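# Lower a can-topped crate gently down a roller lane

## Task

Guide the crate along the roller lane until it rests against the stop at the lane's end. It must never strike the stop or any arm at speed. The cans on its lid must stay where they are, and no gripper may hold a can, alone or together with another gripper. The arm foot positions in metres, with heading in degrees counter-clockwise from +x, are: arm1 x=-1.63 y=+0.62 z=+0.96 facing -79; arm2 x=+0.16 y=+0.62 z=+0.81 facing -103; arm3 x=+1.43 y=+0.62 z=+0.96 facing -89; arm4 x=+1.45 y=-0.63 z=+0.84 facing +100; arm5 x=+0.15 y=-0.70 z=+0.99 facing +85; arm6 x=-0.53 y=-0.70 z=+0.75 facing +91. At the end, release the crate and pull every arm away. The result only counts if the crate stays at the stop with no robot holding it there.

## Robot and tools

Setup: six identical i2rt Big YAM arms, arm1 to arm6. Each has six joints, a two-finger gripper and a wrist camera. arm1, arm2 and arm3 stand on the +y side of the lane (y=+0.62) and face roughly -y. arm4, arm5 and arm6 stand on the -y side (y about -0.63 to -0.70) and face roughly +y. Foot positions and headings are listed in the task. A hand reaches about 1.0 m from its joint1 axis. A fixed room camera, cam_high, looks down from about (0.02, 1.59, 1.86). Wrist cameras are arm1_cam_wrist to arm6_cam_wrist.

Frame: one shared scene frame. Origin is on the floor, +z is up, and distances are in metres. The hand point is midway between the fingertips. The hand's z axis runs along the fingers, and the fingers close along its y axis.

execute_actions(actions, cameras): actions is a list holding one action, or an empty list to only read state and images. An action is an object keyed by arm name. Each arm entry holds "joints", an object of absolute joint targets. These are places to go to, not offsets. Joint names, units and ranges:
- joint1_rad: -2.879 to 2.879, tolerance 0.045. Base yaw, counter-clockwise from above is positive. At 0 the arm extends along its foot's heading.
- joint2_rad: 0 to 3.141, tolerance 0.14. Shoulder. At 0 the upper arm lies roughly level pointing back; increasing lifts it up and then forward.
- joint3_rad: 0 to 3.019, tolerance 0.09. Elbow. At 0 it is fully folded; increasing opens it.
- joint4_rad: -1.692 to 1.57, tolerance 0.055. Hand pitch; positive tilts the fingers up.
- joint5_rad: -1.57 to 1.57, tolerance 0.03. Sideways hand swing; positive goes to the arm's right.
- joint6_rad: -2.094 to 2.094, tolerance 0.035. Hand roll; positive is clockwise seen from behind the hand.
- gripper_m: 0 to 0.093, tolerance 0.003. Fingertip gap in metres. Each finger pad can press roughly 50 to 62 N, less on some.
A value outside its range, or an unknown key, rejects the whole call and nothing moves. All motions in one action start together and may finish at different times. One action runs 15 s at most. Joints run at different speeds, so the hand can sweep a wide curve between postures. A joint or arm you leave out may keep pushing toward an earlier target. cameras is a list of camera names, or "all"; null or omitted gives all, [] gives none.

wait(seconds): 0 to 10 s. No new command; the scene keeps running. It returns the same state and images as an empty action.

zoom_image(camera, region): a closer crop of that camera's latest full image. region is [x0, y0, x1, y1] in image pixels, origin at top-left, at most 504 by 504.

finished_scene(scene): ends the given scene after the last command has been held. It is final, and the result tells you whether the goal was met.

Reading results: joint_positions gives current joint values. joint_status reports how each commanded motion ended. "off_target" means it stopped short and may still push. "contact_stop" or "time_out" means it holds where it halted; a timed-out joint may keep a nearby target and keep pushing, and on_its_own lists it. "joint command not followed", often with a "cause:" line, means a self- or arm-to-arm collision check blocked that arm's joint targets. The gripper target still runs. Blocked joints show "not_followed" and may be retried on later actions. on_its_own covers what this call did not command; "held at" is the target held, not the current position. The pictures line names the cameras in the order the images come. MOTOR HOT warns at 85 °C. OVER-TEMPERATURE FAULT means an arm reached 100 °C, went limp and dropped; its joints then say "limit_stop_at_motor_heat", and you should resend the targets. If one call reports a stop, later motion calls in the same reply are skipped.

Camera calibration, with K, distortion and T_world_to_cam, is given per camera; it may be off by a few degrees and millimetres. Wrist camera poses come from joint readings, so errors can grow.

Cautions: Arms do not halt on contact; they keep pressing, possibly hard, and long pushes overheat motors. To relieve a pushing joint, command its reported position. Very small target changes may not move a joint at all. A strong press between two robots fails the run immediately, and a hard hit may. The collision check can be too late and ignores fingers, gripper housings and wrist cameras. No state line reports arms touching. Move the crate slowly so it never bumps the stop or an arm at speed. Do not grasp or disturb the cans. Do not push anything off the work area or onto the floor. Occasional brief pushes may nudge loose objects. The scene keeps running while you compose a reply. At the end, open the grippers and move every arm clear, so the crate stays at the stop by itself.

Each tool is called after ">>>" in YAML: its name, and indented under it one key for each argument.

## Session

>>> execute_actions:
  actions: []

Scene clock: 0.00 s.
Motor temperatures (°C, as the motors report them): arm1=[24 23 22 25 22 23] | arm2=[22 22 24 21 24 24] | arm3=[24 22 22 21 25 24] | arm4=[24 24 25 24 23 21] | arm5=[21 21 22 23 24 23] | arm6=[21 26 23 21 24 23]
arm1.joint_positions: joint1_rad=+0.039 joint2_rad=+0.495 joint3_rad=+1.363 joint4_rad=-1.192 joint5_rad=-0.136 joint6_rad=-0.056 gripper_m=+0.095
arm1.joint_status: not commanded
arm1.hand: x=-1.5570 y=+0.4276 z=+1.5464 quat_wxyz=(-0.479, -0.455, -0.673, +0.333) (m; scene frame)
arm2.joint_positions: joint1_rad=-0.626 joint2_rad=+0.527 joint3_rad=+1.378 joint4_rad=-1.307 joint5_rad=+0.117 joint6_rad=-0.388 gripper_m=+0.095
arm2.joint_status: not commanded
arm2.hand: x=+0.0013 y=+0.5089 z=+1.3747 quat_wxyz=(-0.042, -0.736, -0.416, +0.533) (m; scene frame)
arm3.joint_positions: joint1_rad=-0.073 joint2_rad=+0.494 joint3_rad=+1.439 joint4_rad=-1.389 joint5_rad=+0.216 joint6_rad=-0.347 gripper_m=+0.095
arm3.joint_status: not commanded
arm3.hand: x=+1.3842 y=+0.4568 z=+1.5314 quat_wxyz=(-0.213, -0.550, -0.639, +0.493) (m; scene frame)
arm4.joint_positions: joint1_rad=-0.233 joint2_rad=+0.563 joint3_rad=+1.418 joint4_rad=-1.177 joint5_rad=+0.208 joint6_rad=-0.072 gripper_m=+0.094
arm4.joint_status: not commanded
arm4.hand: x=+1.4878 y=-0.4138 z=+1.4430 quat_wxyz=(-0.494, +0.535, -0.606, -0.320) (m; scene frame)
arm5.joint_positions: joint1_rad=-0.114 joint2_rad=+0.594 joint3_rad=+1.441 joint4_rad=-1.459 joint5_rad=+0.243 joint6_rad=+0.383 gripper_m=+0.094
arm5.joint_status: not commanded
arm5.hand: x=+0.2290 y=-0.5182 z=+1.5422 quat_wxyz=(-0.375, +0.368, -0.800, -0.290) (m; scene frame)
arm6.joint_positions: joint1_rad=-0.505 joint2_rad=+0.431 joint3_rad=+1.459 joint4_rad=-1.379 joint5_rad=-0.187 joint6_rad=+0.422 gripper_m=+0.094
arm6.joint_status: not commanded
arm6.hand: x=-0.4954 y=-0.5677 z=+1.3484 quat_wxyz=(-0.363, +0.318, -0.754, -0.446) (m; scene frame)
pictures: arm1_cam_wrist, arm2_cam_wrist, arm3_cam_wrist, arm4_cam_wrist, arm5_cam_wrist, arm6_cam_wrist, cam_high
Images, in order (width x height): arm1_cam_wrist 504x504, arm2_cam_wrist 504x504, arm3_cam_wrist 504x504, arm4_cam_wrist 504x504, arm5_cam_wrist 504x504, arm6_cam_wrist 504x504, cam_high 504x504.

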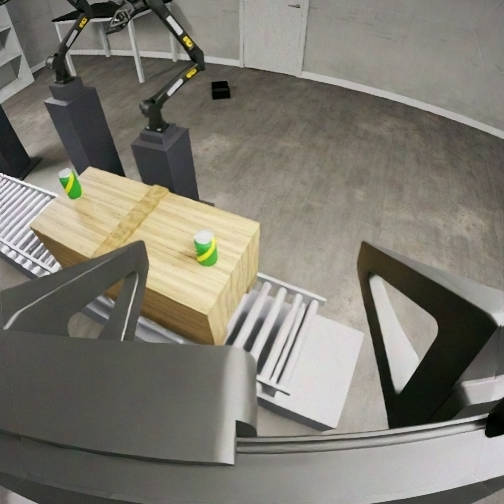

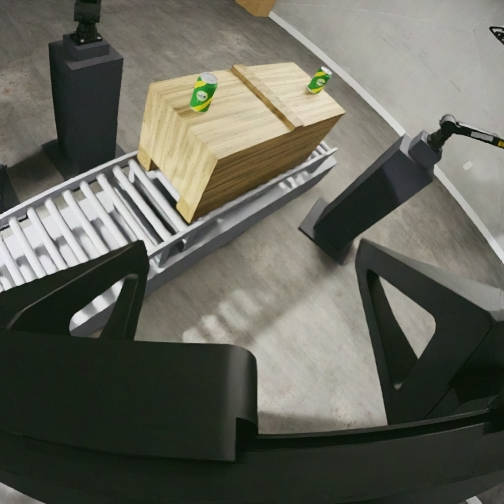

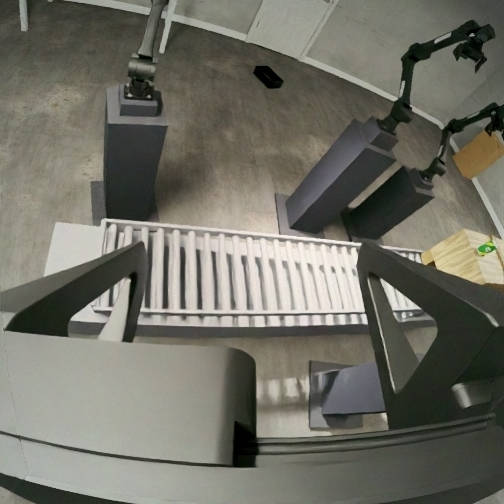

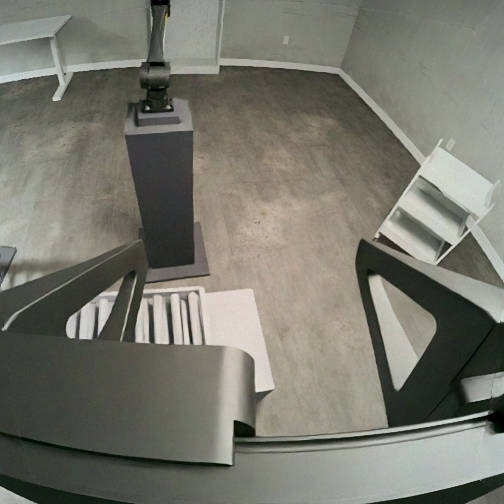

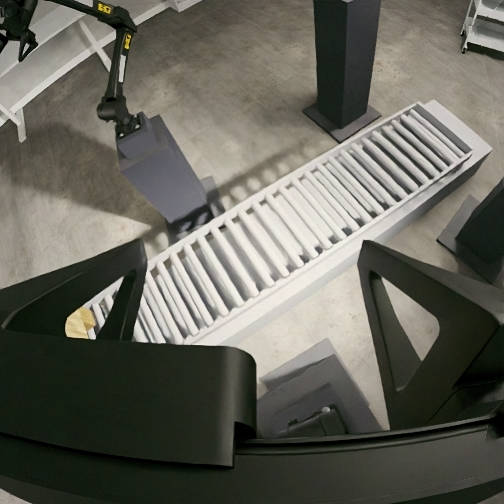

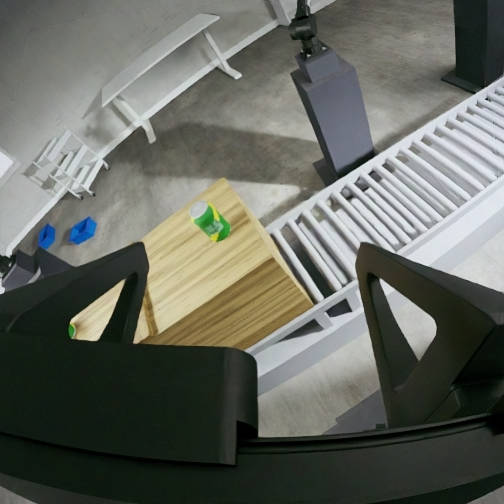

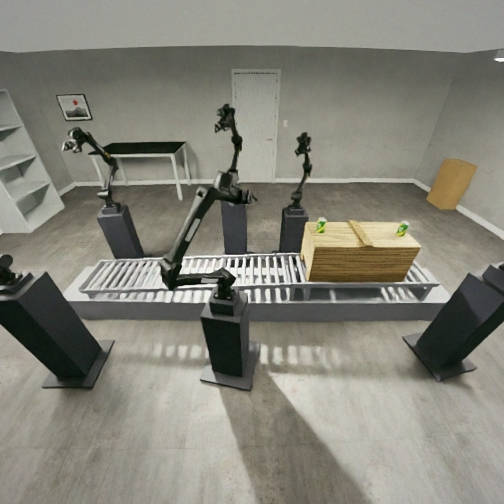

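>>> execute_actions:
  actions:
    - {"arm1":{"joints":{"joint1_rad":-0.1,"joint2_rad":2.65,"joint3_rad":1.64,"joint4_rad":-0.56,"joint5_rad":0,"joint6_rad":0,"gripper_m":0}},"arm2":{"joints":{"joint1_rad":-0.4,"joint2_rad":2.73,"joint3_rad":2.32,"joint4_rad":-1.16,"joint5_rad":0,"joint6_rad":0,"gripper_m":0}},"arm3":{"joints":{"joint1_rad":-0.7,"joint2_rad":2.9,"joint3_rad":2.32,"joint4_rad":-1.0,"joint5_rad":0,"joint6_rad":0,"gripper_m":0}}}
  cameras: ["cam_high","arm2_cam_wrist"]

Scene clock: 6.80 s.
Motor temperatures (°C, as the motors report them): arm1=[24 24 23 25 22 23] | arm2=[22 22 26 21 24 24] | arm3=[24 22 23 21 25 24] | arm4=[24 24 26 24 23 21] | arm5=[21 21 24 23 24 23] | arm6=[21 26 24 21 24 23]
arm1.joint_positions: joint1_rad=-0.095 joint2_rad=+2.663 joint3_rad=+1.626 joint4_rad=-0.571 joint5_rad=-0.003 joint6_rad=-0.011 gripper_m=+0.001
arm1.joint_status: all done
arm1.hand: x=-1.5743 y=+0.0481 z=+0.6316 quat_wxyz=(+0.015, -0.669, -0.743, -0.014) (m; scene frame)
arm2.joint_positions: joint1_rad=-0.404 joint2_rad=+2.750 joint3_rad=+2.297 joint4_rad=-1.160 joint5_rad=+0.002 joint6_rad=-0.009 gripper_m=+0.001
arm2.joint_status: all done
arm2.hand: x=-0.2675 y=+0.0246 z=+0.6224 quat_wxyz=(+0.005, -0.889, -0.458, -0.014) (m; scene frame)
arm3.joint_positions: joint1_rad=-0.698 joint2_rad=+2.901 joint3_rad=+2.296 joint4_rad=-0.995 joint5_rad=+0.001 joint6_rad=-0.012 gripper_m=+0.001
arm3.joint_status: all done
arm3.hand: x=+0.9763 y=+0.0710 z=+0.6467 quat_wxyz=(+0.009, -0.901, -0.433, -0.013) (m; scene frame)
arm4.joint_positions: joint1_rad=-0.233 joint2_rad=+0.563 joint3_rad=+1.418 joint4_rad=-1.177 joint5_rad=+0.208 joint6_rad=-0.072 gripper_m=+0.094
arm4.joint_status: not commanded
arm4.hand: x=+1.4878 y=-0.4138 z=+1.4430 quat_wxyz=(-0.494, +0.535, -0.606, -0.320) (m; scene frame)
arm5.joint_positions: joint1_rad=-0.114 joint2_rad=+0.594 joint3_rad=+1.441 joint4_rad=-1.459 joint5_rad=+0.243 joint6_rad=+0.383 gripper_m=+0.094
arm5.joint_status: not commanded
arm5.hand: x=+0.2290 y=-0.5182 z=+1.5422 quat_wxyz=(-0.375, +0.368, -0.800, -0.290) (m; scene frame)
arm6.joint_positions: joint1_rad=-0.505 joint2_rad=+0.431 joint3_rad=+1.459 joint4_rad=-1.379 joint5_rad=-0.187 joint6_rad=+0.422 gripper_m=+0.094
arm6.joint_status: not commanded
arm6.hand: x=-0.4954 y=-0.5677 z=+1.3484 quat_wxyz=(-0.363, +0.318, -0.754, -0.446) (m; scene frame)
pictures: arm2_cam_wrist, cam_high
camera_calibration (this result's frames):
arm2_cam_wrist: T_world_to_cam=[[-0.813886, 0.580982, -0.00703084, -0.22776], [0.45668, 0.647141, 0.610452, -0.271687], [0.359211, 0.493627, -0.792022, 0.704772], [0, 0, 0, 1]] pos_world=[-0.314459, -0.03975, 0.722445]
Images, in order (width x height): arm2_cam_wrist 504x504, cam_high 504x504.

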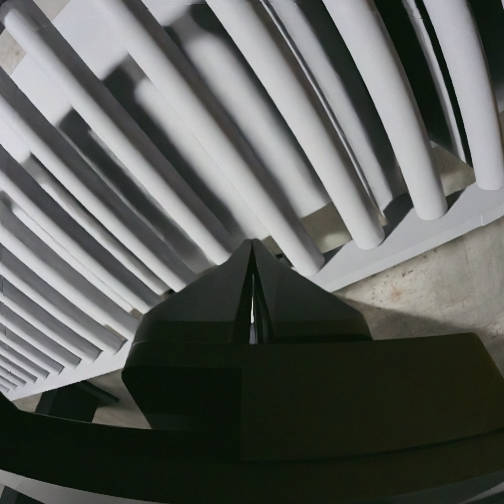

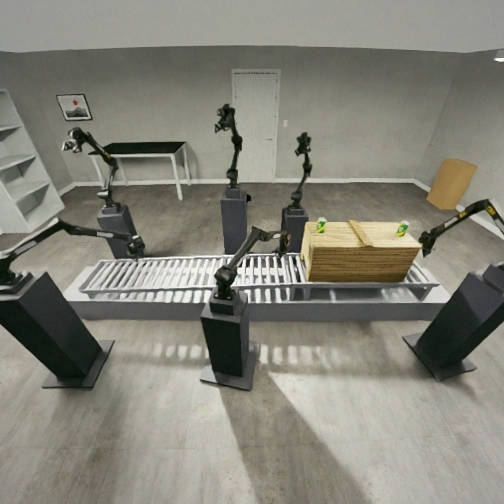

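>>> execute_actions:
  actions:
    - {"arm1":{"joints":{"joint1_rad":0.2}},"arm2":{"joints":{"joint1_rad":-0.52}}}
  cameras: ["cam_high"]

>>> execute_actions:
  actions:
    - {"arm1":{"joints":{"joint1_rad":0.32}}}
  cameras: ["cam_high"]

>>> execute_actions:
  actions:
    - {"arm1":{"joints":{"joint1_rad":0.42}}}
  cameras: ["cam_high"]

Scene clock: 10.13 s.
Motor temperatures (°C, as the motors report them): arm1=[24 24 23 25 22 23] | arm2=[22 23 26 21 24 24] | arm3=[24 23 23 21 25 24] | arm4=[24 24 26 24 23 21] | arm5=[21 21 24 23 24 23] | arm6=[21 26 24 21 24 23]
arm1.joint_positions: joint1_rad=+0.191 joint2_rad=+2.662 joint3_rad=+1.626 joint4_rad=-0.570 joint5_rad=-0.003 joint6_rad=-0.010 gripper_m=+0.001
arm1.joint_status: all done
arm1.hand: x=-1.4148 y=+0.0862 z=+0.6313 quat_wxyz=(+0.017, -0.557, -0.830, -0.012) (m; scene frame)
arm2.joint_positions: joint1_rad=-0.514 joint2_rad=+2.750 joint3_rad=+2.297 joint4_rad=-1.160 joint5_rad=+0.000 joint6_rad=-0.008 gripper_m=+0.001
arm2.joint_status: all done
arm2.hand: x=-0.3298 y=+0.0756 z=+0.6219 quat_wxyz=(+0.003, -0.913, -0.407, -0.015) (m; scene frame)
arm3.joint_positions: joint1_rad=-0.698 joint2_rad=+2.901 joint3_rad=+2.296 joint4_rad=-0.995 joint5_rad=+0.001 joint6_rad=-0.012 gripper_m=+0.001
arm3.joint_status: not commanded
arm3.hand: x=+0.9763 y=+0.0710 z=+0.6467 quat_wxyz=(+0.009, -0.901, -0.433, -0.013) (m; scene frame)
arm4.joint_positions: joint1_rad=-0.233 joint2_rad=+0.563 joint3_rad=+1.418 joint4_rad=-1.177 joint5_rad=+0.208 joint6_rad=-0.072 gripper_m=+0.094
arm4.joint_status: not commanded
arm4.hand: x=+1.4878 y=-0.4138 z=+1.4430 quat_wxyz=(-0.494, +0.535, -0.606, -0.320) (m; scene frame)
arm5.joint_positions: joint1_rad=-0.114 joint2_rad=+0.594 joint3_rad=+1.441 joint4_rad=-1.459 joint5_rad=+0.243 joint6_rad=+0.383 gripper_m=+0.094
arm5.joint_status: not commanded
arm5.hand: x=+0.2290 y=-0.5182 z=+1.5422 quat_wxyz=(-0.375, +0.368, -0.800, -0.290) (m; scene frame)
arm6.joint_positions: joint1_rad=-0.505 joint2_rad=+0.431 joint3_rad=+1.459 joint4_rad=-1.379 joint5_rad=-0.187 joint6_rad=+0.422 gripper_m=+0.094
arm6.joint_status: not commanded
arm6.hand: x=-0.4954 y=-0.5677 z=+1.3484 quat_wxyz=(-0.363, +0.318, -0.754, -0.446) (m; scene frame)
pictures: cam_high
Images, in order (width x height): cam_high 504x504.

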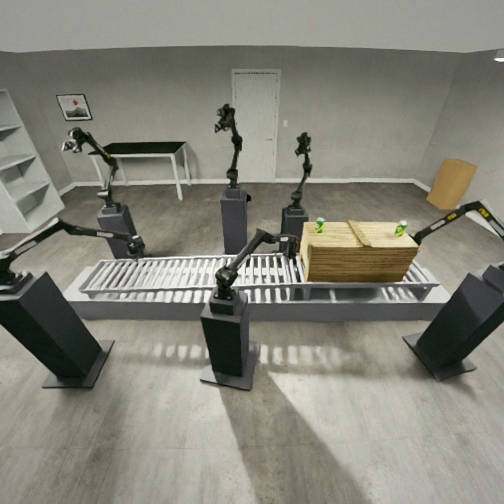

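Scene clock: 11.83 s.
Motor temperatures (°C, as the motors report them): arm1=[24 24 23 25 22 23] | arm2=[22 24 26 21 24 24] | arm3=[24 23 23 21 25 24] | arm4=[24 24 26 24 23 21] | arm5=[21 21 24 23 24 23] | arm6=[21 26 24 21 24 23]
arm1.joint_positions: joint1_rad=+0.317 joint2_rad=+2.662 joint3_rad=+1.626 joint4_rad=-0.570 joint5_rad=-0.002 joint6_rad=-0.010 gripper_m=+0.001
arm1.joint_status: all done
arm1.hand: x=-1.3498 y=+0.1169 z=+0.6312 quat_wxyz=(+0.018, -0.504, -0.863, -0.010) (m; scene frame)
arm2.joint_positions: joint1_rad=-0.512 joint2_rad=+2.750 joint3_rad=+2.297 joint4_rad=-1.160 joint5_rad=+0.000 joint6_rad=-0.008 gripper_m=+0.001
arm2.joint_status: not commanded
arm2.hand: x=-0.3286 y=+0.0745 z=+0.6219 quat_wxyz=(+0.003, -0.913, -0.408, -0.015) (m; scene frame)
arm3.joint_positions: joint1_rad=-0.698 joint2_rad=+2.901 joint3_rad=+2.296 joint4_rad=-0.995 joint5_rad=+0.001 joint6_rad=-0.012 gripper_m=+0.001
arm3.joint_status: not commanded
arm3.hand: x=+0.9763 y=+0.0710 z=+0.6467 quat_wxyz=(+0.009, -0.901, -0.433, -0.013) (m; scene frame)
arm4.joint_positions: joint1_rad=-0.233 joint2_rad=+0.563 joint3_rad=+1.418 joint4_rad=-1.177 joint5_rad=+0.208 joint6_rad=-0.072 gripper_m=+0.094
arm4.joint_status: not commanded
arm4.hand: x=+1.4878 y=-0.4138 z=+1.4430 quat_wxyz=(-0.494, +0.535, -0.606, -0.320) (m; scene frame)
arm5.joint_positions: joint1_rad=-0.114 joint2_rad=+0.594 joint3_rad=+1.441 joint4_rad=-1.459 joint5_rad=+0.243 joint6_rad=+0.383 gripper_m=+0.094
arm5.joint_status: not commanded
arm5.hand: x=+0.2290 y=-0.5182 z=+1.5422 quat_wxyz=(-0.375, +0.368, -0.800, -0.290) (m; scene frame)
arm6.joint_positions: joint1_rad=-0.505 joint2_rad=+0.431 joint3_rad=+1.459 joint4_rad=-1.379 joint5_rad=-0.187 joint6_rad=+0.422 gripper_m=+0.094
arm6.joint_status: not commanded
arm6.hand: x=-0.4954 y=-0.5677 z=+1.3484 quat_wxyz=(-0.363, +0.318, -0.754, -0.446) (m; scene frame)
pictures: cam_high
Images, in order (width x height): cam_high 504x504.

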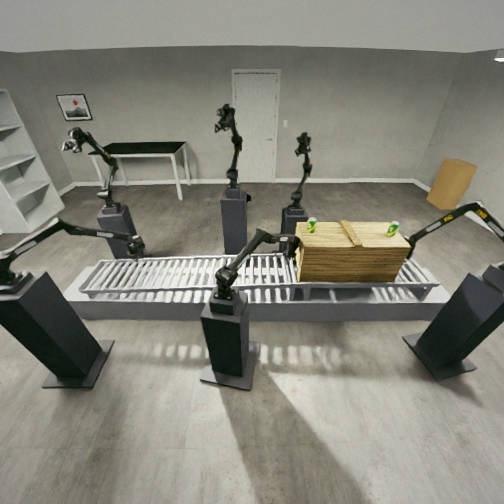

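Scene clock: 13.67 s.
Motor temperatures (°C, as the motors report them): arm1=[24 25 23 25 22 23] | arm2=[22 24 27 21 24 24] | arm3=[24 23 24 21 25 24] | arm4=[24 24 26 24 23 21] | arm5=[21 21 24 23 24 23] | arm6=[21 26 25 21 24 23]
arm1.joint_positions: joint1_rad=+0.344 joint2_rad=+2.662 joint3_rad=+1.626 joint4_rad=-0.570 joint5_rad=-0.001 joint6_rad=-0.009 gripper_m=+0.001
arm1.joint_status: joint1_rad time_out (moved +0.028 of +0.103)
arm1.on_its_own: joint1_rad reads +0.344 and still pushes toward +0.420 since a time_out
arm1.hand: x=-1.3361 y=+0.1247 z=+0.6312 quat_wxyz=(+0.018, -0.492, -0.870, -0.010) (m; scene frame)
arm2.joint_positions: joint1_rad=-0.502 joint2_rad=+2.750 joint3_rad=+2.297 joint4_rad=-1.160 joint5_rad=+0.000 joint6_rad=-0.008 gripper_m=+0.001
arm2.joint_status: not commanded
arm2.hand: x=-0.3234 y=+0.0698 z=+0.6220 quat_wxyz=(+0.003, -0.911, -0.413, -0.015) (m; scene frame)
arm3.joint_positions: joint1_rad=-0.698 joint2_rad=+2.901 joint3_rad=+2.296 joint4_rad=-0.995 joint5_rad=+0.001 joint6_rad=-0.012 gripper_m=+0.001
arm3.joint_status: not commanded
arm3.hand: x=+0.9763 y=+0.0710 z=+0.6467 quat_wxyz=(+0.009, -0.901, -0.433, -0.013) (m; scene frame)
arm4.joint_positions: joint1_rad=-0.233 joint2_rad=+0.563 joint3_rad=+1.418 joint4_rad=-1.177 joint5_rad=+0.208 joint6_rad=-0.072 gripper_m=+0.094
arm4.joint_status: not commanded
arm4.hand: x=+1.4878 y=-0.4138 z=+1.4430 quat_wxyz=(-0.494, +0.535, -0.606, -0.320) (m; scene frame)
arm5.joint_positions: joint1_rad=-0.114 joint2_rad=+0.594 joint3_rad=+1.441 joint4_rad=-1.459 joint5_rad=+0.243 joint6_rad=+0.383 gripper_m=+0.094
arm5.joint_status: not commanded
arm5.hand: x=+0.2290 y=-0.5182 z=+1.5422 quat_wxyz=(-0.375, +0.368, -0.800, -0.290) (m; scene frame)
arm6.joint_positions: joint1_rad=-0.505 joint2_rad=+0.431 joint3_rad=+1.459 joint4_rad=-1.379 joint5_rad=-0.187 joint6_rad=+0.422 gripper_m=+0.094
arm6.joint_status: not commanded
arm6.hand: x=-0.4954 y=-0.5677 z=+1.3484 quat_wxyz=(-0.363, +0.318, -0.754, -0.446) (m; scene frame)
pictures: cam_high
Images, in order (width x height): cam_high 504x504.

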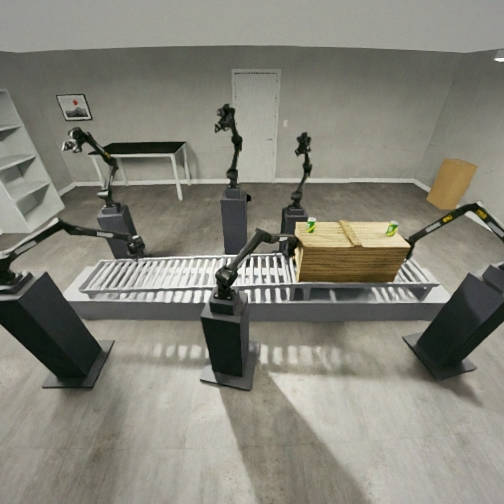

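>>> execute_actions:
  actions:
    - {"arm2":{"joints":{"joint1_rad":-0.38}}}
  cameras: ["cam_high"]

>>> execute_actions:
  actions:
    - {"arm2":{"joints":{"joint1_rad":-0.26}}}
  cameras: ["cam_high"]

>>> execute_actions:
  actions:
    - {"arm2":{"joints":{"joint1_rad":-0.14}}}
  cameras: ["cam_high"]

Scene clock: 19.70 s.
Motor temperatures (°C, as the motors report them): arm1=[24 25 23 25 22 23] | arm2=[22 25 27 21 24 24] | arm3=[24 24 24 21 25 24] | arm4=[24 24 27 24 23 21] | arm5=[21 21 25 23 24 23] | arm6=[21 26 25 21 24 23]
arm1.joint_positions: joint1_rad=+0.409 joint2_rad=+2.662 joint3_rad=+1.626 joint4_rad=-0.570 joint5_rad=-0.001 joint6_rad=-0.009 gripper_m=+0.001
arm1.joint_status: not commanded
arm1.on_its_own: joint1_rad moved +0.064 to your old target +0.420
arm1.hand: x=-1.3048 y=+0.1445 z=+0.6311 quat_wxyz=(+0.018, -0.464, -0.886, -0.010) (m; scene frame)
arm2.joint_positions: joint1_rad=-0.386 joint2_rad=+2.749 joint3_rad=+2.297 joint4_rad=-1.160 joint5_rad=+0.000 joint6_rad=-0.007 gripper_m=+0.001
arm2.joint_status: all done
arm2.hand: x=-0.2568 y=+0.0169 z=+0.6228 quat_wxyz=(+0.004, -0.885, -0.465, -0.014) (m; scene frame)
arm3.joint_positions: joint1_rad=-0.698 joint2_rad=+2.901 joint3_rad=+2.296 joint4_rad=-0.995 joint5_rad=+0.001 joint6_rad=-0.012 gripper_m=+0.001
arm3.joint_status: not commanded
arm3.hand: x=+0.9763 y=+0.0710 z=+0.6467 quat_wxyz=(+0.009, -0.901, -0.433, -0.013) (m; scene frame)
arm4.joint_positions: joint1_rad=-0.233 joint2_rad=+0.563 joint3_rad=+1.418 joint4_rad=-1.177 joint5_rad=+0.208 joint6_rad=-0.072 gripper_m=+0.094
arm4.joint_status: not commanded
arm4.hand: x=+1.4878 y=-0.4138 z=+1.4430 quat_wxyz=(-0.494, +0.535, -0.606, -0.320) (m; scene frame)
arm5.joint_positions: joint1_rad=-0.114 joint2_rad=+0.594 joint3_rad=+1.441 joint4_rad=-1.459 joint5_rad=+0.243 joint6_rad=+0.383 gripper_m=+0.094
arm5.joint_status: not commanded
arm5.hand: x=+0.2290 y=-0.5182 z=+1.5422 quat_wxyz=(-0.375, +0.368, -0.800, -0.290) (m; scene frame)
arm6.joint_positions: joint1_rad=-0.505 joint2_rad=+0.431 joint3_rad=+1.459 joint4_rad=-1.379 joint5_rad=-0.187 joint6_rad=+0.422 gripper_m=+0.094
arm6.joint_status: not commanded
arm6.hand: x=-0.4954 y=-0.5677 z=+1.3484 quat_wxyz=(-0.363, +0.318, -0.754, -0.446) (m; scene frame)
pictures: cam_high
Images, in order (width x height): cam_high 504x504.

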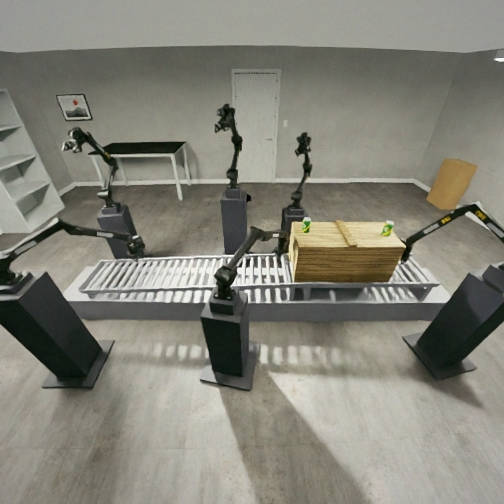

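Scene clock: 21.10 s.
Motor temperatures (°C, as the motors report them): arm1=[24 25 23 25 22 23] | arm2=[22 25 27 21 24 24] | arm3=[24 24 24 21 25 24] | arm4=[24 24 27 24 23 21] | arm5=[21 21 25 23 24 23] | arm6=[21 26 25 21 24 23]
arm1.joint_positions: joint1_rad=+0.409 joint2_rad=+2.662 joint3_rad=+1.626 joint4_rad=-0.570 joint5_rad=-0.001 joint6_rad=-0.009 gripper_m=+0.001
arm1.joint_status: not commanded
arm1.hand: x=-1.3048 y=+0.1445 z=+0.6311 quat_wxyz=(+0.018, -0.464, -0.886, -0.010) (m; scene frame)
arm2.joint_positions: joint1_rad=-0.266 joint2_rad=+2.749 joint3_rad=+2.297 joint4_rad=-1.160 joint5_rad=+0.000 joint6_rad=-0.007 gripper_m=+0.001
arm2.joint_status: all done
arm2.hand: x=-0.1823 y=-0.0290 z=+0.6232 quat_wxyz=(+0.006, -0.856, -0.517, -0.013) (m; scene frame)
arm3.joint_positions: joint1_rad=-0.698 joint2_rad=+2.901 joint3_rad=+2.296 joint4_rad=-0.995 joint5_rad=+0.001 joint6_rad=-0.012 gripper_m=+0.001
arm3.joint_status: not commanded
arm3.hand: x=+0.9763 y=+0.0710 z=+0.6467 quat_wxyz=(+0.009, -0.901, -0.433, -0.013) (m; scene frame)
arm4.joint_positions: joint1_rad=-0.233 joint2_rad=+0.563 joint3_rad=+1.418 joint4_rad=-1.177 joint5_rad=+0.208 joint6_rad=-0.072 gripper_m=+0.094
arm4.joint_status: not commanded
arm4.hand: x=+1.4878 y=-0.4138 z=+1.4430 quat_wxyz=(-0.494, +0.535, -0.606, -0.320) (m; scene frame)
arm5.joint_positions: joint1_rad=-0.114 joint2_rad=+0.594 joint3_rad=+1.441 joint4_rad=-1.459 joint5_rad=+0.243 joint6_rad=+0.383 gripper_m=+0.094
arm5.joint_status: not commanded
arm5.hand: x=+0.2290 y=-0.5182 z=+1.5422 quat_wxyz=(-0.375, +0.368, -0.800, -0.290) (m; scene frame)
arm6.joint_positions: joint1_rad=-0.505 joint2_rad=+0.431 joint3_rad=+1.459 joint4_rad=-1.379 joint5_rad=-0.187 joint6_rad=+0.422 gripper_m=+0.094
arm6.joint_status: not commanded
arm6.hand: x=-0.4954 y=-0.5677 z=+1.3484 quat_wxyz=(-0.363, +0.318, -0.754, -0.446) (m; scene frame)
pictures: cam_high
Images, in order (width x height): cam_high 504x504.

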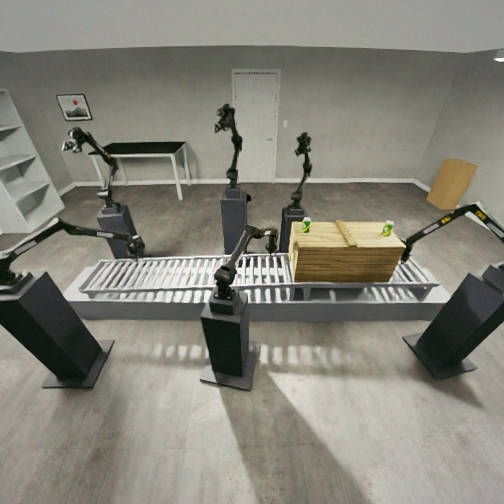

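Scene clock: 22.50 s.
Motor temperatures (°C, as the motors report them): arm1=[24 25 23 25 22 23] | arm2=[22 25 27 21 24 24] | arm3=[24 25 24 21 25 24] | arm4=[24 24 27 24 23 21] | arm5=[21 21 25 23 24 23] | arm6=[21 26 25 21 24 23]
arm1.joint_positions: joint1_rad=+0.409 joint2_rad=+2.662 joint3_rad=+1.626 joint4_rad=-0.570 joint5_rad=-0.001 joint6_rad=-0.009 gripper_m=+0.001
arm1.joint_status: not commanded
arm1.hand: x=-1.3048 y=+0.1445 z=+0.6311 quat_wxyz=(+0.018, -0.464, -0.886, -0.010) (m; scene frame)
arm2.joint_positions: joint1_rad=-0.146 joint2_rad=+2.749 joint3_rad=+2.297 joint4_rad=-1.160 joint5_rad=+0.000 joint6_rad=-0.007 gripper_m=+0.001
arm2.joint_status: all done
arm2.hand: x=-0.1028 y=-0.0657 z=+0.6234 quat_wxyz=(+0.007, -0.823, -0.567, -0.012) (m; scene frame)
arm3.joint_positions: joint1_rad=-0.698 joint2_rad=+2.901 joint3_rad=+2.296 joint4_rad=-0.995 joint5_rad=+0.001 joint6_rad=-0.012 gripper_m=+0.001
arm3.joint_status: not commanded
arm3.hand: x=+0.9763 y=+0.0710 z=+0.6467 quat_wxyz=(+0.009, -0.901, -0.433, -0.013) (m; scene frame)
arm4.joint_positions: joint1_rad=-0.233 joint2_rad=+0.563 joint3_rad=+1.418 joint4_rad=-1.177 joint5_rad=+0.208 joint6_rad=-0.072 gripper_m=+0.094
arm4.joint_status: not commanded
arm4.hand: x=+1.4878 y=-0.4138 z=+1.4430 quat_wxyz=(-0.494, +0.535, -0.606, -0.320) (m; scene frame)
arm5.joint_positions: joint1_rad=-0.114 joint2_rad=+0.594 joint3_rad=+1.441 joint4_rad=-1.459 joint5_rad=+0.243 joint6_rad=+0.383 gripper_m=+0.094
arm5.joint_status: not commanded
arm5.hand: x=+0.2290 y=-0.5182 z=+1.5422 quat_wxyz=(-0.375, +0.368, -0.800, -0.290) (m; scene frame)
arm6.joint_positions: joint1_rad=-0.505 joint2_rad=+0.431 joint3_rad=+1.459 joint4_rad=-1.379 joint5_rad=-0.187 joint6_rad=+0.422 gripper_m=+0.094
arm6.joint_status: not commanded
arm6.hand: x=-0.4954 y=-0.5677 z=+1.3484 quat_wxyz=(-0.363, +0.318, -0.754, -0.446) (m; scene frame)
pictures: cam_high
Images, in order (width x height): cam_high 504x504.

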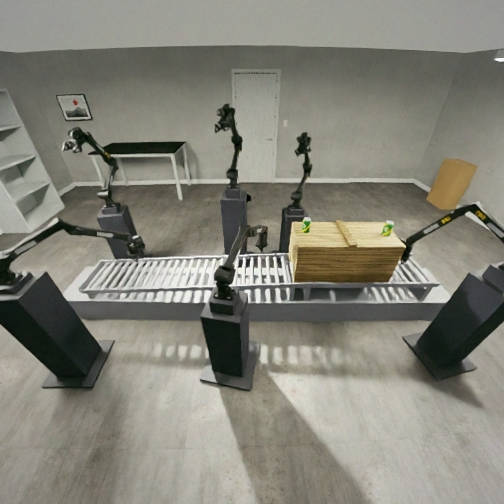

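>>> execute_actions:
  actions:
    - {"arm1":{"joints":{"joint1_rad":0.5,"joint2_rad":2.78,"joint3_rad":1.98,"joint4_rad":-0.78}}}
  cameras: []

>>> execute_actions:
  actions:
    - {"arm1":{"joints":{"joint1_rad":0.58,"joint2_rad":2.9,"joint3_rad":2.32,"joint4_rad":-1.0}}}
  cameras: ["cam_high"]

>>> execute_actions:
  actions:
    - {"arm1":{"joints":{"joint1_rad":0.68,"joint4_rad":-0.6}},"arm2":{"joints":{"joint1_rad":0.02}}}
  cameras: ["cam_high"]

>>> execute_actions:
  actions:
    - {"arm1":{"joints":{"joint1_rad":0.75,"joint2_rad":3.1,"joint3_rad":2.6,"joint4_rad":-0.3}},"arm2":{"joints":{"joint1_rad":0.16}}}
  cameras: ["cam_high"]

Scene clock: 26.70 s.
Motor temperatures (°C, as the motors report them): arm1=[24 26 23 25 22 23] | arm2=[22 26 28 21 24 24] | arm3=[24 25 25 21 25 24] | arm4=[24 24 27 24 23 21] | arm5=[21 21 25 23 24 23] | arm6=[21 26 25 21 24 23]
arm1.joint_positions: joint1_rad=+0.504 joint2_rad=+2.801 joint3_rad=+1.950 joint4_rad=-0.779 joint5_rad=-0.001 joint6_rad=-0.009 gripper_m=+0.001
arm1.joint_status: all done
arm1.hand: x=-1.2208 y=+0.1281 z=+0.6205 quat_wxyz=(+0.029, -0.421, -0.906, -0.014) (m; scene frame)
arm2.joint_positions: joint1_rad=-0.146 joint2_rad=+2.749 joint3_rad=+2.297 joint4_rad=-1.160 joint5_rad=+0.000 joint6_rad=-0.007 gripper_m=+0.001
arm2.joint_status: not commanded
arm2.hand: x=-0.1028 y=-0.0657 z=+0.6234 quat_wxyz=(+0.007, -0.823, -0.567, -0.012) (m; scene frame)
arm3.joint_positions: joint1_rad=-0.698 joint2_rad=+2.901 joint3_rad=+2.296 joint4_rad=-0.995 joint5_rad=+0.001 joint6_rad=-0.012 gripper_m=+0.001
arm3.joint_status: not commanded
arm3.hand: x=+0.9763 y=+0.0710 z=+0.6467 quat_wxyz=(+0.009, -0.901, -0.433, -0.013) (m; scene frame)
arm4.joint_positions: joint1_rad=-0.233 joint2_rad=+0.563 joint3_rad=+1.418 joint4_rad=-1.177 joint5_rad=+0.208 joint6_rad=-0.072 gripper_m=+0.094
arm4.joint_status: not commanded
arm4.hand: x=+1.4878 y=-0.4138 z=+1.4430 quat_wxyz=(-0.494, +0.535, -0.606, -0.320) (m; scene frame)
arm5.joint_positions: joint1_rad=-0.114 joint2_rad=+0.594 joint3_rad=+1.441 joint4_rad=-1.459 joint5_rad=+0.243 joint6_rad=+0.383 gripper_m=+0.094
arm5.joint_status: not commanded
arm5.hand: x=+0.2290 y=-0.5182 z=+1.5422 quat_wxyz=(-0.375, +0.368, -0.800, -0.290) (m; scene frame)
arm6.joint_positions: joint1_rad=-0.505 joint2_rad=+0.431 joint3_rad=+1.459 joint4_rad=-1.379 joint5_rad=-0.187 joint6_rad=+0.422 gripper_m=+0.094
arm6.joint_status: not commanded
arm6.hand: x=-0.4954 y=-0.5677 z=+1.3484 quat_wxyz=(-0.363, +0.318, -0.754, -0.446) (m; scene frame)
pictures: none
No camera images: the call's "cameras" was empty. Leave "cameras" out to get every camera's image.

Scene clock: 27.83 s.
Motor temperatures (°C, as the motors report them): arm1=[24 26 24 25 22 23] | arm2=[22 26 28 21 24 24] | arm3=[24 25 25 21 25 24] | arm4=[24 24 27 24 23 21] | arm5=[21 21 25 23 24 23] | arm6=[21 26 25 21 24 23]
arm1.joint_positions: joint1_rad=+0.580 joint2_rad=+2.906 joint3_rad=+2.286 joint4_rad=-0.991 joint5_rad=-0.003 joint6_rad=-0.009 gripper_m=+0.001
arm1.joint_status: all done
arm1.hand: x=-1.1365 y=+0.1112 z=+0.6454 quat_wxyz=(+0.020, -0.387, -0.922, -0.010) (m; scene frame)
arm2.joint_positions: joint1_rad=-0.146 joint2_rad=+2.749 joint3_rad=+2.297 joint4_rad=-1.160 joint5_rad=+0.000 joint6_rad=-0.007 gripper_m=+0.001
arm2.joint_status: not commanded
arm2.hand: x=-0.1028 y=-0.0657 z=+0.6234 quat_wxyz=(+0.007, -0.823, -0.567, -0.012) (m; scene frame)
arm3.joint_positions: joint1_rad=-0.698 joint2_rad=+2.901 joint3_rad=+2.296 joint4_rad=-0.995 joint5_rad=+0.001 joint6_rad=-0.012 gripper_m=+0.001
arm3.joint_status: not commanded
arm3.hand: x=+0.9763 y=+0.0710 z=+0.6467 quat_wxyz=(+0.009, -0.901, -0.433, -0.013) (m; scene frame)
arm4.joint_positions: joint1_rad=-0.233 joint2_rad=+0.563 joint3_rad=+1.418 joint4_rad=-1.177 joint5_rad=+0.208 joint6_rad=-0.072 gripper_m=+0.094
arm4.joint_status: not commanded
arm4.hand: x=+1.4878 y=-0.4138 z=+1.4430 quat_wxyz=(-0.494, +0.535, -0.606, -0.320) (m; scene frame)
arm5.joint_positions: joint1_rad=-0.114 joint2_rad=+0.594 joint3_rad=+1.441 joint4_rad=-1.459 joint5_rad=+0.243 joint6_rad=+0.383 gripper_m=+0.094
arm5.joint_status: not commanded
arm5.hand: x=+0.2290 y=-0.5182 z=+1.5422 quat_wxyz=(-0.375, +0.368, -0.800, -0.290) (m; scene frame)
arm6.joint_positions: joint1_rad=-0.505 joint2_rad=+0.431 joint3_rad=+1.459 joint4_rad=-1.379 joint5_rad=-0.187 joint6_rad=+0.422 gripper_m=+0.094
arm6.joint_status: not commanded
arm6.hand: x=-0.4954 y=-0.5677 z=+1.3484 quat_wxyz=(-0.363, +0.318, -0.754, -0.446) (m; scene frame)
pictures: cam_high
Images, in order (width x height): cam_high 504x504.

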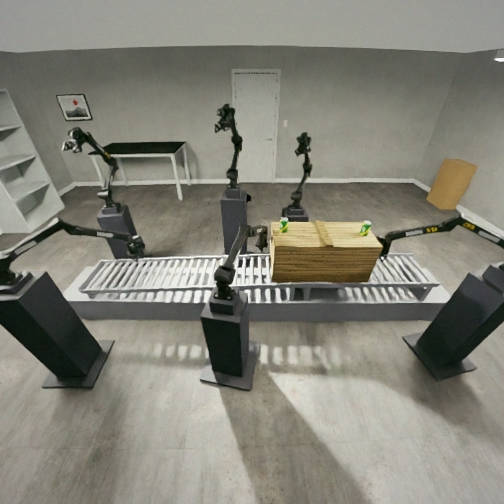

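Scene clock: 29.63 s.
Motor temperatures (°C, as the motors report them): arm1=[24 26 24 25 22 23] | arm2=[22 26 28 21 24 24] | arm3=[24 25 25 21 25 24] | arm4=[24 24 27 24 23 21] | arm5=[21 21 25 23 24 23] | arm6=[21 26 26 21 24 23]
arm1.joint_positions: joint1_rad=+0.685 joint2_rad=+2.928 joint3_rad=+2.275 joint4_rad=-0.619 joint5_rad=+0.003 joint6_rad=+0.011 gripper_m=+0.001
arm1.joint_status: all done
arm1.hand: x=-1.0286 y=+0.1168 z=+0.6372 quat_wxyz=(-0.138, -0.344, -0.928, +0.050) (m; scene frame)
arm2.joint_positions: joint1_rad=+0.016 joint2_rad=+2.749 joint3_rad=+2.297 joint4_rad=-1.160 joint5_rad=-0.001 joint6_rad=-0.007 gripper_m=+0.001
arm2.joint_status: all done
arm2.hand: x=+0.0110 y=-0.0998 z=+0.6235 quat_wxyz=(+0.008, -0.775, -0.632, -0.011) (m; scene frame)
arm3.joint_positions: joint1_rad=-0.698 joint2_rad=+2.901 joint3_rad=+2.296 joint4_rad=-0.995 joint5_rad=+0.001 joint6_rad=-0.012 gripper_m=+0.001
arm3.joint_status: not commanded
arm3.hand: x=+0.9763 y=+0.0710 z=+0.6467 quat_wxyz=(+0.009, -0.901, -0.433, -0.013) (m; scene frame)
arm4.joint_positions: joint1_rad=-0.233 joint2_rad=+0.563 joint3_rad=+1.418 joint4_rad=-1.177 joint5_rad=+0.208 joint6_rad=-0.072 gripper_m=+0.094
arm4.joint_status: not commanded
arm4.hand: x=+1.4878 y=-0.4138 z=+1.4430 quat_wxyz=(-0.494, +0.535, -0.606, -0.320) (m; scene frame)
arm5.joint_positions: joint1_rad=-0.114 joint2_rad=+0.594 joint3_rad=+1.441 joint4_rad=-1.459 joint5_rad=+0.243 joint6_rad=+0.383 gripper_m=+0.094
arm5.joint_status: not commanded
arm5.hand: x=+0.2290 y=-0.5182 z=+1.5422 quat_wxyz=(-0.375, +0.368, -0.800, -0.290) (m; scene frame)
arm6.joint_positions: joint1_rad=-0.505 joint2_rad=+0.431 joint3_rad=+1.459 joint4_rad=-1.379 joint5_rad=-0.187 joint6_rad=+0.422 gripper_m=+0.094
arm6.joint_status: not commanded
arm6.hand: x=-0.4954 y=-0.5677 z=+1.3484 quat_wxyz=(-0.363, +0.318, -0.754, -0.446) (m; scene frame)
pictures: cam_high
Images, in order (width x height): cam_high 504x504.

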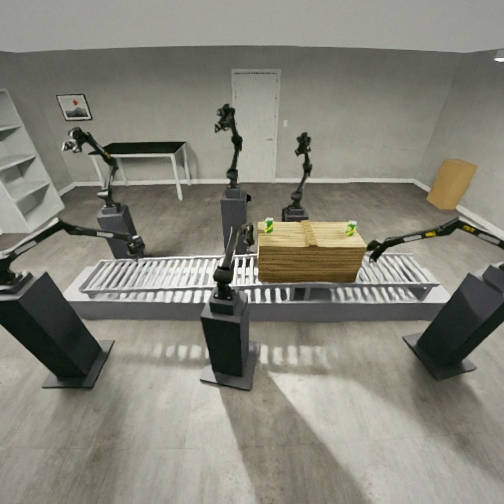

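Scene clock: 31.33 s.
Motor temperatures (°C, as the motors report them): arm1=[24 26 24 25 22 23] | arm2=[22 26 28 21 24 24] | arm3=[24 25 25 21 25 24] | arm4=[24 24 27 24 23 21] | arm5=[21 21 25 23 24 23] | arm6=[21 26 26 21 24 23]
arm1.joint_positions: joint1_rad=+0.745 joint2_rad=+3.095 joint3_rad=+2.553 joint4_rad=-0.322 joint5_rad=+0.003 joint6_rad=+0.011 gripper_m=+0.001
arm1.joint_status: all done
arm1.hand: x=-0.9134 y=+0.0886 z=+0.6551 quat_wxyz=(-0.326, -0.301, -0.890, +0.107) (m; scene frame)
arm2.joint_positions: joint1_rad=+0.155 joint2_rad=+2.749 joint3_rad=+2.297 joint4_rad=-1.160 joint5_rad=-0.001 joint6_rad=-0.007 gripper_m=+0.001
arm2.joint_status: all done
arm2.hand: x=+0.1114 y=-0.1140 z=+0.6234 quat_wxyz=(+0.010, -0.729, -0.684, -0.010) (m; scene frame)
arm3.joint_positions: joint1_rad=-0.698 joint2_rad=+2.901 joint3_rad=+2.296 joint4_rad=-0.995 joint5_rad=+0.001 joint6_rad=-0.012 gripper_m=+0.001
arm3.joint_status: not commanded
arm3.hand: x=+0.9763 y=+0.0710 z=+0.6467 quat_wxyz=(+0.009, -0.901, -0.433, -0.013) (m; scene frame)
arm4.joint_positions: joint1_rad=-0.233 joint2_rad=+0.563 joint3_rad=+1.418 joint4_rad=-1.177 joint5_rad=+0.208 joint6_rad=-0.072 gripper_m=+0.094
arm4.joint_status: not commanded
arm4.hand: x=+1.4878 y=-0.4138 z=+1.4430 quat_wxyz=(-0.494, +0.535, -0.606, -0.320) (m; scene frame)
arm5.joint_positions: joint1_rad=-0.114 joint2_rad=+0.594 joint3_rad=+1.441 joint4_rad=-1.459 joint5_rad=+0.243 joint6_rad=+0.383 gripper_m=+0.094
arm5.joint_status: not commanded
arm5.hand: x=+0.2290 y=-0.5182 z=+1.5422 quat_wxyz=(-0.375, +0.368, -0.800, -0.290) (m; scene frame)
arm6.joint_positions: joint1_rad=-0.505 joint2_rad=+0.431 joint3_rad=+1.459 joint4_rad=-1.379 joint5_rad=-0.187 joint6_rad=+0.422 gripper_m=+0.094
arm6.joint_status: not commanded
arm6.hand: x=-0.4954 y=-0.5677 z=+1.3484 quat_wxyz=(-0.363, +0.318, -0.754, -0.446) (m; scene frame)
pictures: cam_high
Images, in order (width x height): cam_high 504x504.

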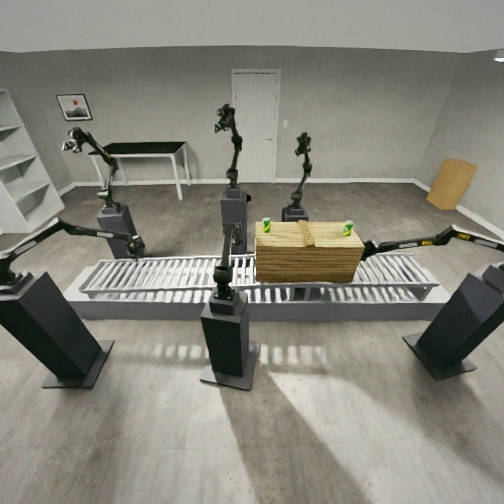

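>>> execute_actions:
  actions:
    - {"arm1":{"joints":{"joint1_rad":0.3,"joint2_rad":2.0,"joint3_rad":1.6}},"arm6":{"joints":{"joint1_rad":0.85,"joint2_rad":2.0,"joint3_rad":2.32,"joint4_rad":-1.3,"joint5_rad":0,"joint6_rad":0,"gripper_m":0}}}
  cameras: []

>>> execute_actions:
  actions:
    - {"arm6":{"joints":{"joint2_rad":2.6}}}
  cameras: []

>>> execute_actions:
  actions:
    - {"arm6":{"joints":{"joint1_rad":0.62}}}
  cameras: ["cam_high"]

>>> execute_actions:
  actions:
    - {"arm6":{"joints":{"joint1_rad":0.47}},"arm2":{"joints":{"joint1_rad":0.3}}}
  cameras: ["cam_high"]

>>> execute_actions:
  actions:
    - {"arm6":{"joints":{"joint1_rad":0.32}},"arm2":{"joints":{"joint1_rad":0.42}}}
  cameras: ["cam_high"]

Scene clock: 36.83 s.
Motor temperatures (°C, as the motors report them): arm1=[24 27 25 25 22 23] | arm2=[22 27 28 21 24 24] | arm3=[24 26 25 21 25 24] | arm4=[24 24 27 24 23 21] | arm5=[21 21 25 23 24 23] | arm6=[21 26 26 21 24 23]
arm1.joint_positions: joint1_rad=+0.298 joint2_rad=+1.991 joint3_rad=+1.592 joint4_rad=-0.310 joint5_rad=+0.000 joint6_rad=+0.009 gripper_m=+0.001
arm1.joint_status: all done
arm1.hand: x=-1.2632 y=-0.0688 z=+1.1000 quat_wxyz=(-0.357, -0.473, -0.777, +0.213) (m; scene frame)
arm2.joint_positions: joint1_rad=+0.155 joint2_rad=+2.749 joint3_rad=+2.297 joint4_rad=-1.160 joint5_rad=-0.001 joint6_rad=-0.007 gripper_m=+0.001
arm2.joint_status: not commanded
arm2.hand: x=+0.1114 y=-0.1140 z=+0.6234 quat_wxyz=(+0.010, -0.729, -0.684, -0.010) (m; scene frame)
arm3.joint_positions: joint1_rad=-0.698 joint2_rad=+2.901 joint3_rad=+2.296 joint4_rad=-0.995 joint5_rad=+0.001 joint6_rad=-0.012 gripper_m=+0.001
arm3.joint_status: not commanded
arm3.hand: x=+0.9763 y=+0.0710 z=+0.6467 quat_wxyz=(+0.009, -0.901, -0.433, -0.013) (m; scene frame)
arm4.joint_positions: joint1_rad=-0.233 joint2_rad=+0.563 joint3_rad=+1.418 joint4_rad=-1.177 joint5_rad=+0.208 joint6_rad=-0.072 gripper_m=+0.094
arm4.joint_status: not commanded
arm4.hand: x=+1.4878 y=-0.4138 z=+1.4430 quat_wxyz=(-0.494, +0.535, -0.606, -0.320) (m; scene frame)
arm5.joint_positions: joint1_rad=-0.114 joint2_rad=+0.594 joint3_rad=+1.441 joint4_rad=-1.459 joint5_rad=+0.243 joint6_rad=+0.383 gripper_m=+0.094
arm5.joint_status: not commanded
arm5.hand: x=+0.2290 y=-0.5182 z=+1.5422 quat_wxyz=(-0.375, +0.368, -0.800, -0.290) (m; scene frame)
arm6.joint_positions: joint1_rad=+0.851 joint2_rad=+2.014 joint3_rad=+2.273 joint4_rad=-1.309 joint5_rad=+0.001 joint6_rad=+0.012 gripper_m=+0.000
arm6.joint_status: all done
arm6.hand: x=-1.0926 y=-0.2248 z=+1.0811 quat_wxyz=(-0.087, +0.906, -0.336, -0.242) (m; scene frame)
pictures: none
No camera images: the call's "cameras" was empty. Leave "cameras" out to get every camera's image.

Scene clock: 38.87 s.
Motor temperatures (°C, as the motors report them): arm1=[24 27 25 25 22 23] | arm2=[22 27 28 21 24 24] | arm3=[24 26 25 21 25 24] | arm4=[24 24 27 24 23 21] | arm5=[21 21 25 23 24 23] | arm6=[21 27 26 21 24 23]
arm1.joint_positions: joint1_rad=+0.298 joint2_rad=+1.991 joint3_rad=+1.592 joint4_rad=-0.310 joint5_rad=+0.000 joint6_rad=+0.009 gripper_m=+0.001
arm1.joint_status: not commanded
arm1.hand: x=-1.2632 y=-0.0688 z=+1.1000 quat_wxyz=(-0.357, -0.473, -0.777, +0.213) (m; scene frame)
arm2.joint_positions: joint1_rad=+0.155 joint2_rad=+2.749 joint3_rad=+2.297 joint4_rad=-1.160 joint5_rad=-0.001 joint6_rad=-0.007 gripper_m=+0.001
arm2.joint_status: not commanded
arm2.hand: x=+0.1114 y=-0.1140 z=+0.6234 quat_wxyz=(+0.010, -0.729, -0.684, -0.010) (m; scene frame)
arm3.joint_positions: joint1_rad=-0.698 joint2_rad=+2.901 joint3_rad=+2.296 joint4_rad=-0.995 joint5_rad=+0.001 joint6_rad=-0.012 gripper_m=+0.001
arm3.joint_status: not commanded
arm3.hand: x=+0.9763 y=+0.0710 z=+0.6467 quat_wxyz=(+0.009, -0.901, -0.433, -0.013) (m; scene frame)
arm4.joint_positions: joint1_rad=-0.233 joint2_rad=+0.563 joint3_rad=+1.418 joint4_rad=-1.177 joint5_rad=+0.208 joint6_rad=-0.072 gripper_m=+0.094
arm4.joint_status: not commanded
arm4.hand: x=+1.4878 y=-0.4138 z=+1.4430 quat_wxyz=(-0.494, +0.535, -0.606, -0.320) (m; scene frame)
arm5.joint_positions: joint1_rad=-0.114 joint2_rad=+0.594 joint3_rad=+1.441 joint4_rad=-1.459 joint5_rad=+0.243 joint6_rad=+0.383 gripper_m=+0.094
arm5.joint_status: not commanded
arm5.hand: x=+0.2290 y=-0.5182 z=+1.5422 quat_wxyz=(-0.375, +0.368, -0.800, -0.290) (m; scene frame)
arm6.joint_positions: joint1_rad=+0.851 joint2_rad=+2.607 joint3_rad=+2.283 joint4_rad=-1.309 joint5_rad=+0.001 joint6_rad=+0.012 gripper_m=+0.000
arm6.joint_status: all done
arm6.hand: x=-1.0857 y=-0.2302 z=+0.6510 quat_wxyz=(+0.010, +0.937, -0.347, +0.030) (m; scene frame)
pictures: none
No camera images: the call's "cameras" was empty. Leave "cameras" out to get every camera's image.

Scene clock: 40.20 s.
Motor temperatures (°C, as the motors report them): arm1=[24 27 25 25 22 23] | arm2=[22 27 28 21 24 24] | arm3=[24 26 25 21 25 24] | arm4=[24 24 27 24 23 21] | arm5=[21 21 25 23 24 23] | arm6=[21 27 27 21 24 23]
arm1.joint_positions: joint1_rad=+0.298 joint2_rad=+1.991 joint3_rad=+1.592 joint4_rad=-0.310 joint5_rad=+0.000 joint6_rad=+0.009 gripper_m=+0.001
arm1.joint_status: not commanded
arm1.hand: x=-1.2632 y=-0.0688 z=+1.1000 quat_wxyz=(-0.357, -0.473, -0.777, +0.213) (m; scene frame)
arm2.joint_positions: joint1_rad=+0.155 joint2_rad=+2.749 joint3_rad=+2.297 joint4_rad=-1.160 joint5_rad=-0.001 joint6_rad=-0.007 gripper_m=+0.001
arm2.joint_status: not commanded
arm2.hand: x=+0.1114 y=-0.1140 z=+0.6234 quat_wxyz=(+0.010, -0.729, -0.684, -0.010) (m; scene frame)
arm3.joint_positions: joint1_rad=-0.698 joint2_rad=+2.901 joint3_rad=+2.296 joint4_rad=-0.995 joint5_rad=+0.001 joint6_rad=-0.012 gripper_m=+0.001
arm3.joint_status: not commanded
arm3.hand: x=+0.9763 y=+0.0710 z=+0.6467 quat_wxyz=(+0.009, -0.901, -0.433, -0.013) (m; scene frame)
arm4.joint_positions: joint1_rad=-0.233 joint2_rad=+0.563 joint3_rad=+1.418 joint4_rad=-1.177 joint5_rad=+0.208 joint6_rad=-0.072 gripper_m=+0.094
arm4.joint_status: not commanded
arm4.hand: x=+1.4878 y=-0.4138 z=+1.4430 quat_wxyz=(-0.494, +0.535, -0.606, -0.320) (m; scene frame)
arm5.joint_positions: joint1_rad=-0.114 joint2_rad=+0.594 joint3_rad=+1.441 joint4_rad=-1.459 joint5_rad=+0.243 joint6_rad=+0.383 gripper_m=+0.094
arm5.joint_status: not commanded
arm5.hand: x=+0.2290 y=-0.5182 z=+1.5422 quat_wxyz=(-0.375, +0.368, -0.800, -0.290) (m; scene frame)
arm6.joint_positions: joint1_rad=+0.611 joint2_rad=+2.603 joint3_rad=+2.295 joint4_rad=-1.300 joint5_rad=-0.004 joint6_rad=+0.014 gripper_m=+0.000
arm6.joint_status: all done
arm6.hand: x=-0.9636 y=-0.1056 z=+0.6584 quat_wxyz=(+0.010, +0.889, -0.458, +0.017) (m; scene frame)
pictures: cam_high
Images, in order (width x height): cam_high 504x504.

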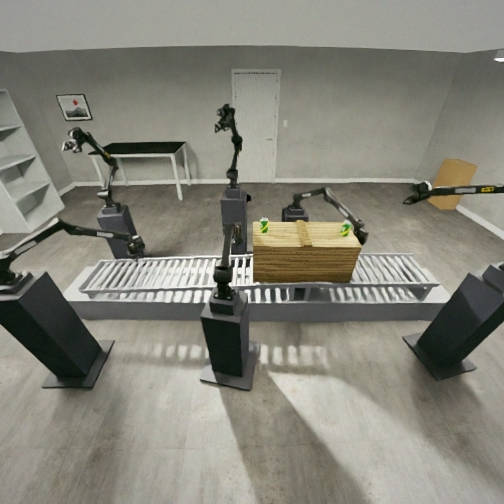

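Scene clock: 44.20 s.
Motor temperatures (°C, as the motors report them): arm1=[24 27 26 25 22 23] | arm2=[22 27 29 21 25 24] | arm3=[24 26 25 21 25 24] | arm4=[24 24 27 24 23 21] | arm5=[21 21 25 23 24 23] | arm6=[21 28 27 21 24 23]
arm1.joint_positions: joint1_rad=+0.298 joint2_rad=+1.991 joint3_rad=+1.592 joint4_rad=-0.310 joint5_rad=+0.000 joint6_rad=+0.009 gripper_m=+0.001
arm1.joint_status: not commanded
arm1.hand: x=-1.2632 y=-0.0688 z=+1.1000 quat_wxyz=(-0.357, -0.473, -0.777, +0.213) (m; scene frame)
arm2.joint_positions: joint1_rad=+0.428 joint2_rad=+2.747 joint3_rad=+2.309 joint4_rad=-1.153 joint5_rad=-0.027 joint6_rad=+0.045 gripper_m=+0.001
arm2.joint_status: joint1_rad off_target (ended at +0.428, target +0.300)
arm2.hand: x=+0.3156 y=-0.1070 z=+0.6284 quat_wxyz=(-0.003, -0.649, -0.760, -0.011) (m; scene frame)
arm3.joint_positions: joint1_rad=-0.698 joint2_rad=+2.901 joint3_rad=+2.296 joint4_rad=-0.995 joint5_rad=+0.001 joint6_rad=-0.012 gripper_m=+0.001
arm3.joint_status: not commanded
arm3.hand: x=+0.9763 y=+0.0710 z=+0.6467 quat_wxyz=(+0.009, -0.901, -0.433, -0.013) (m; scene frame)
arm4.joint_positions: joint1_rad=-0.233 joint2_rad=+0.563 joint3_rad=+1.418 joint4_rad=-1.177 joint5_rad=+0.208 joint6_rad=-0.072 gripper_m=+0.094
arm4.joint_status: not commanded
arm4.hand: x=+1.4878 y=-0.4138 z=+1.4430 quat_wxyz=(-0.494, +0.535, -0.606, -0.320) (m; scene frame)
arm5.joint_positions: joint1_rad=-0.114 joint2_rad=+0.594 joint3_rad=+1.441 joint4_rad=-1.459 joint5_rad=+0.243 joint6_rad=+0.383 gripper_m=+0.094
arm5.joint_status: not commanded
arm5.hand: x=+0.2290 y=-0.5182 z=+1.5422 quat_wxyz=(-0.375, +0.368, -0.800, -0.290) (m; scene frame)
arm6.joint_positions: joint1_rad=+0.466 joint2_rad=+2.603 joint3_rad=+2.298 joint4_rad=-1.298 joint5_rad=-0.003 joint6_rad=+0.013 gripper_m=+0.000
arm6.joint_status: all done
arm6.hand: x=-0.8738 y=-0.0468 z=+0.6600 quat_wxyz=(+0.009, +0.854, -0.521, +0.013) (m; scene frame)
pictures: cam_high
Images, in order (width x height): cam_high 504x504.

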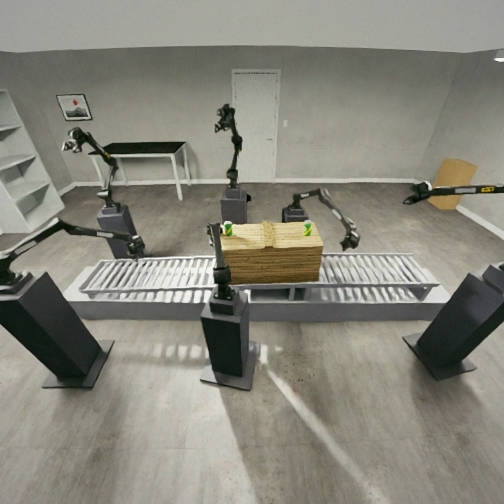

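Scene clock: 45.93 s.
Motor temperatures (°C, as the motors report them): arm1=[24 27 26 25 22 23] | arm2=[22 27 29 21 25 24] | arm3=[24 26 25 21 25 24] | arm4=[24 24 27 24 23 21] | arm5=[21 21 25 23 24 23] | arm6=[21 28 27 21 24 23]
arm1.joint_positions: joint1_rad=+0.298 joint2_rad=+1.991 joint3_rad=+1.592 joint4_rad=-0.310 joint5_rad=+0.000 joint6_rad=+0.009 gripper_m=+0.001
arm1.joint_status: not commanded
arm1.hand: x=-1.2632 y=-0.0688 z=+1.1000 quat_wxyz=(-0.357, -0.473, -0.777, +0.213) (m; scene frame)
arm2.joint_positions: joint1_rad=+0.538 joint2_rad=+2.746 joint3_rad=+2.309 joint4_rad=-1.133 joint5_rad=-0.026 joint6_rad=-0.011 gripper_m=+0.001
arm2.joint_status: joint1_rad off_target (ended at +0.538, target +0.420)
arm2.hand: x=+0.3959 y=-0.0905 z=+0.6282 quat_wxyz=(-0.010, -0.584, -0.812, -0.004) (m; scene frame)
arm3.joint_positions: joint1_rad=-0.698 joint2_rad=+2.901 joint3_rad=+2.296 joint4_rad=-0.995 joint5_rad=+0.001 joint6_rad=-0.012 gripper_m=+0.001
arm3.joint_status: not commanded
arm3.hand: x=+0.9763 y=+0.0710 z=+0.6467 quat_wxyz=(+0.009, -0.901, -0.433, -0.013) (m; scene frame)
arm4.joint_positions: joint1_rad=-0.233 joint2_rad=+0.563 joint3_rad=+1.418 joint4_rad=-1.177 joint5_rad=+0.208 joint6_rad=-0.072 gripper_m=+0.094
arm4.joint_status: not commanded
arm4.hand: x=+1.4878 y=-0.4138 z=+1.4430 quat_wxyz=(-0.494, +0.535, -0.606, -0.320) (m; scene frame)
arm5.joint_positions: joint1_rad=-0.114 joint2_rad=+0.594 joint3_rad=+1.441 joint4_rad=-1.459 joint5_rad=+0.243 joint6_rad=+0.383 gripper_m=+0.094
arm5.joint_status: not commanded
arm5.hand: x=+0.2290 y=-0.5182 z=+1.5422 quat_wxyz=(-0.375, +0.368, -0.800, -0.290) (m; scene frame)
arm6.joint_positions: joint1_rad=+0.321 joint2_rad=+2.603 joint3_rad=+2.298 joint4_rad=-1.298 joint5_rad=-0.001 joint6_rad=+0.012 gripper_m=+0.000
arm6.joint_status: all done
arm6.hand: x=-0.7757 y=-0.0035 z=+0.6602 quat_wxyz=(+0.009, +0.814, -0.581, +0.013) (m; scene frame)
pictures: cam_high
Images, in order (width x height): cam_high 504x504.

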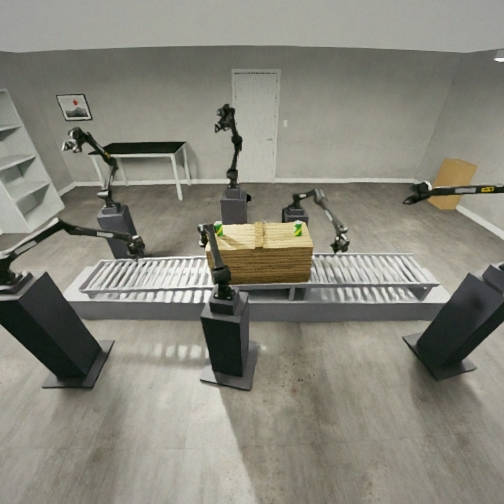

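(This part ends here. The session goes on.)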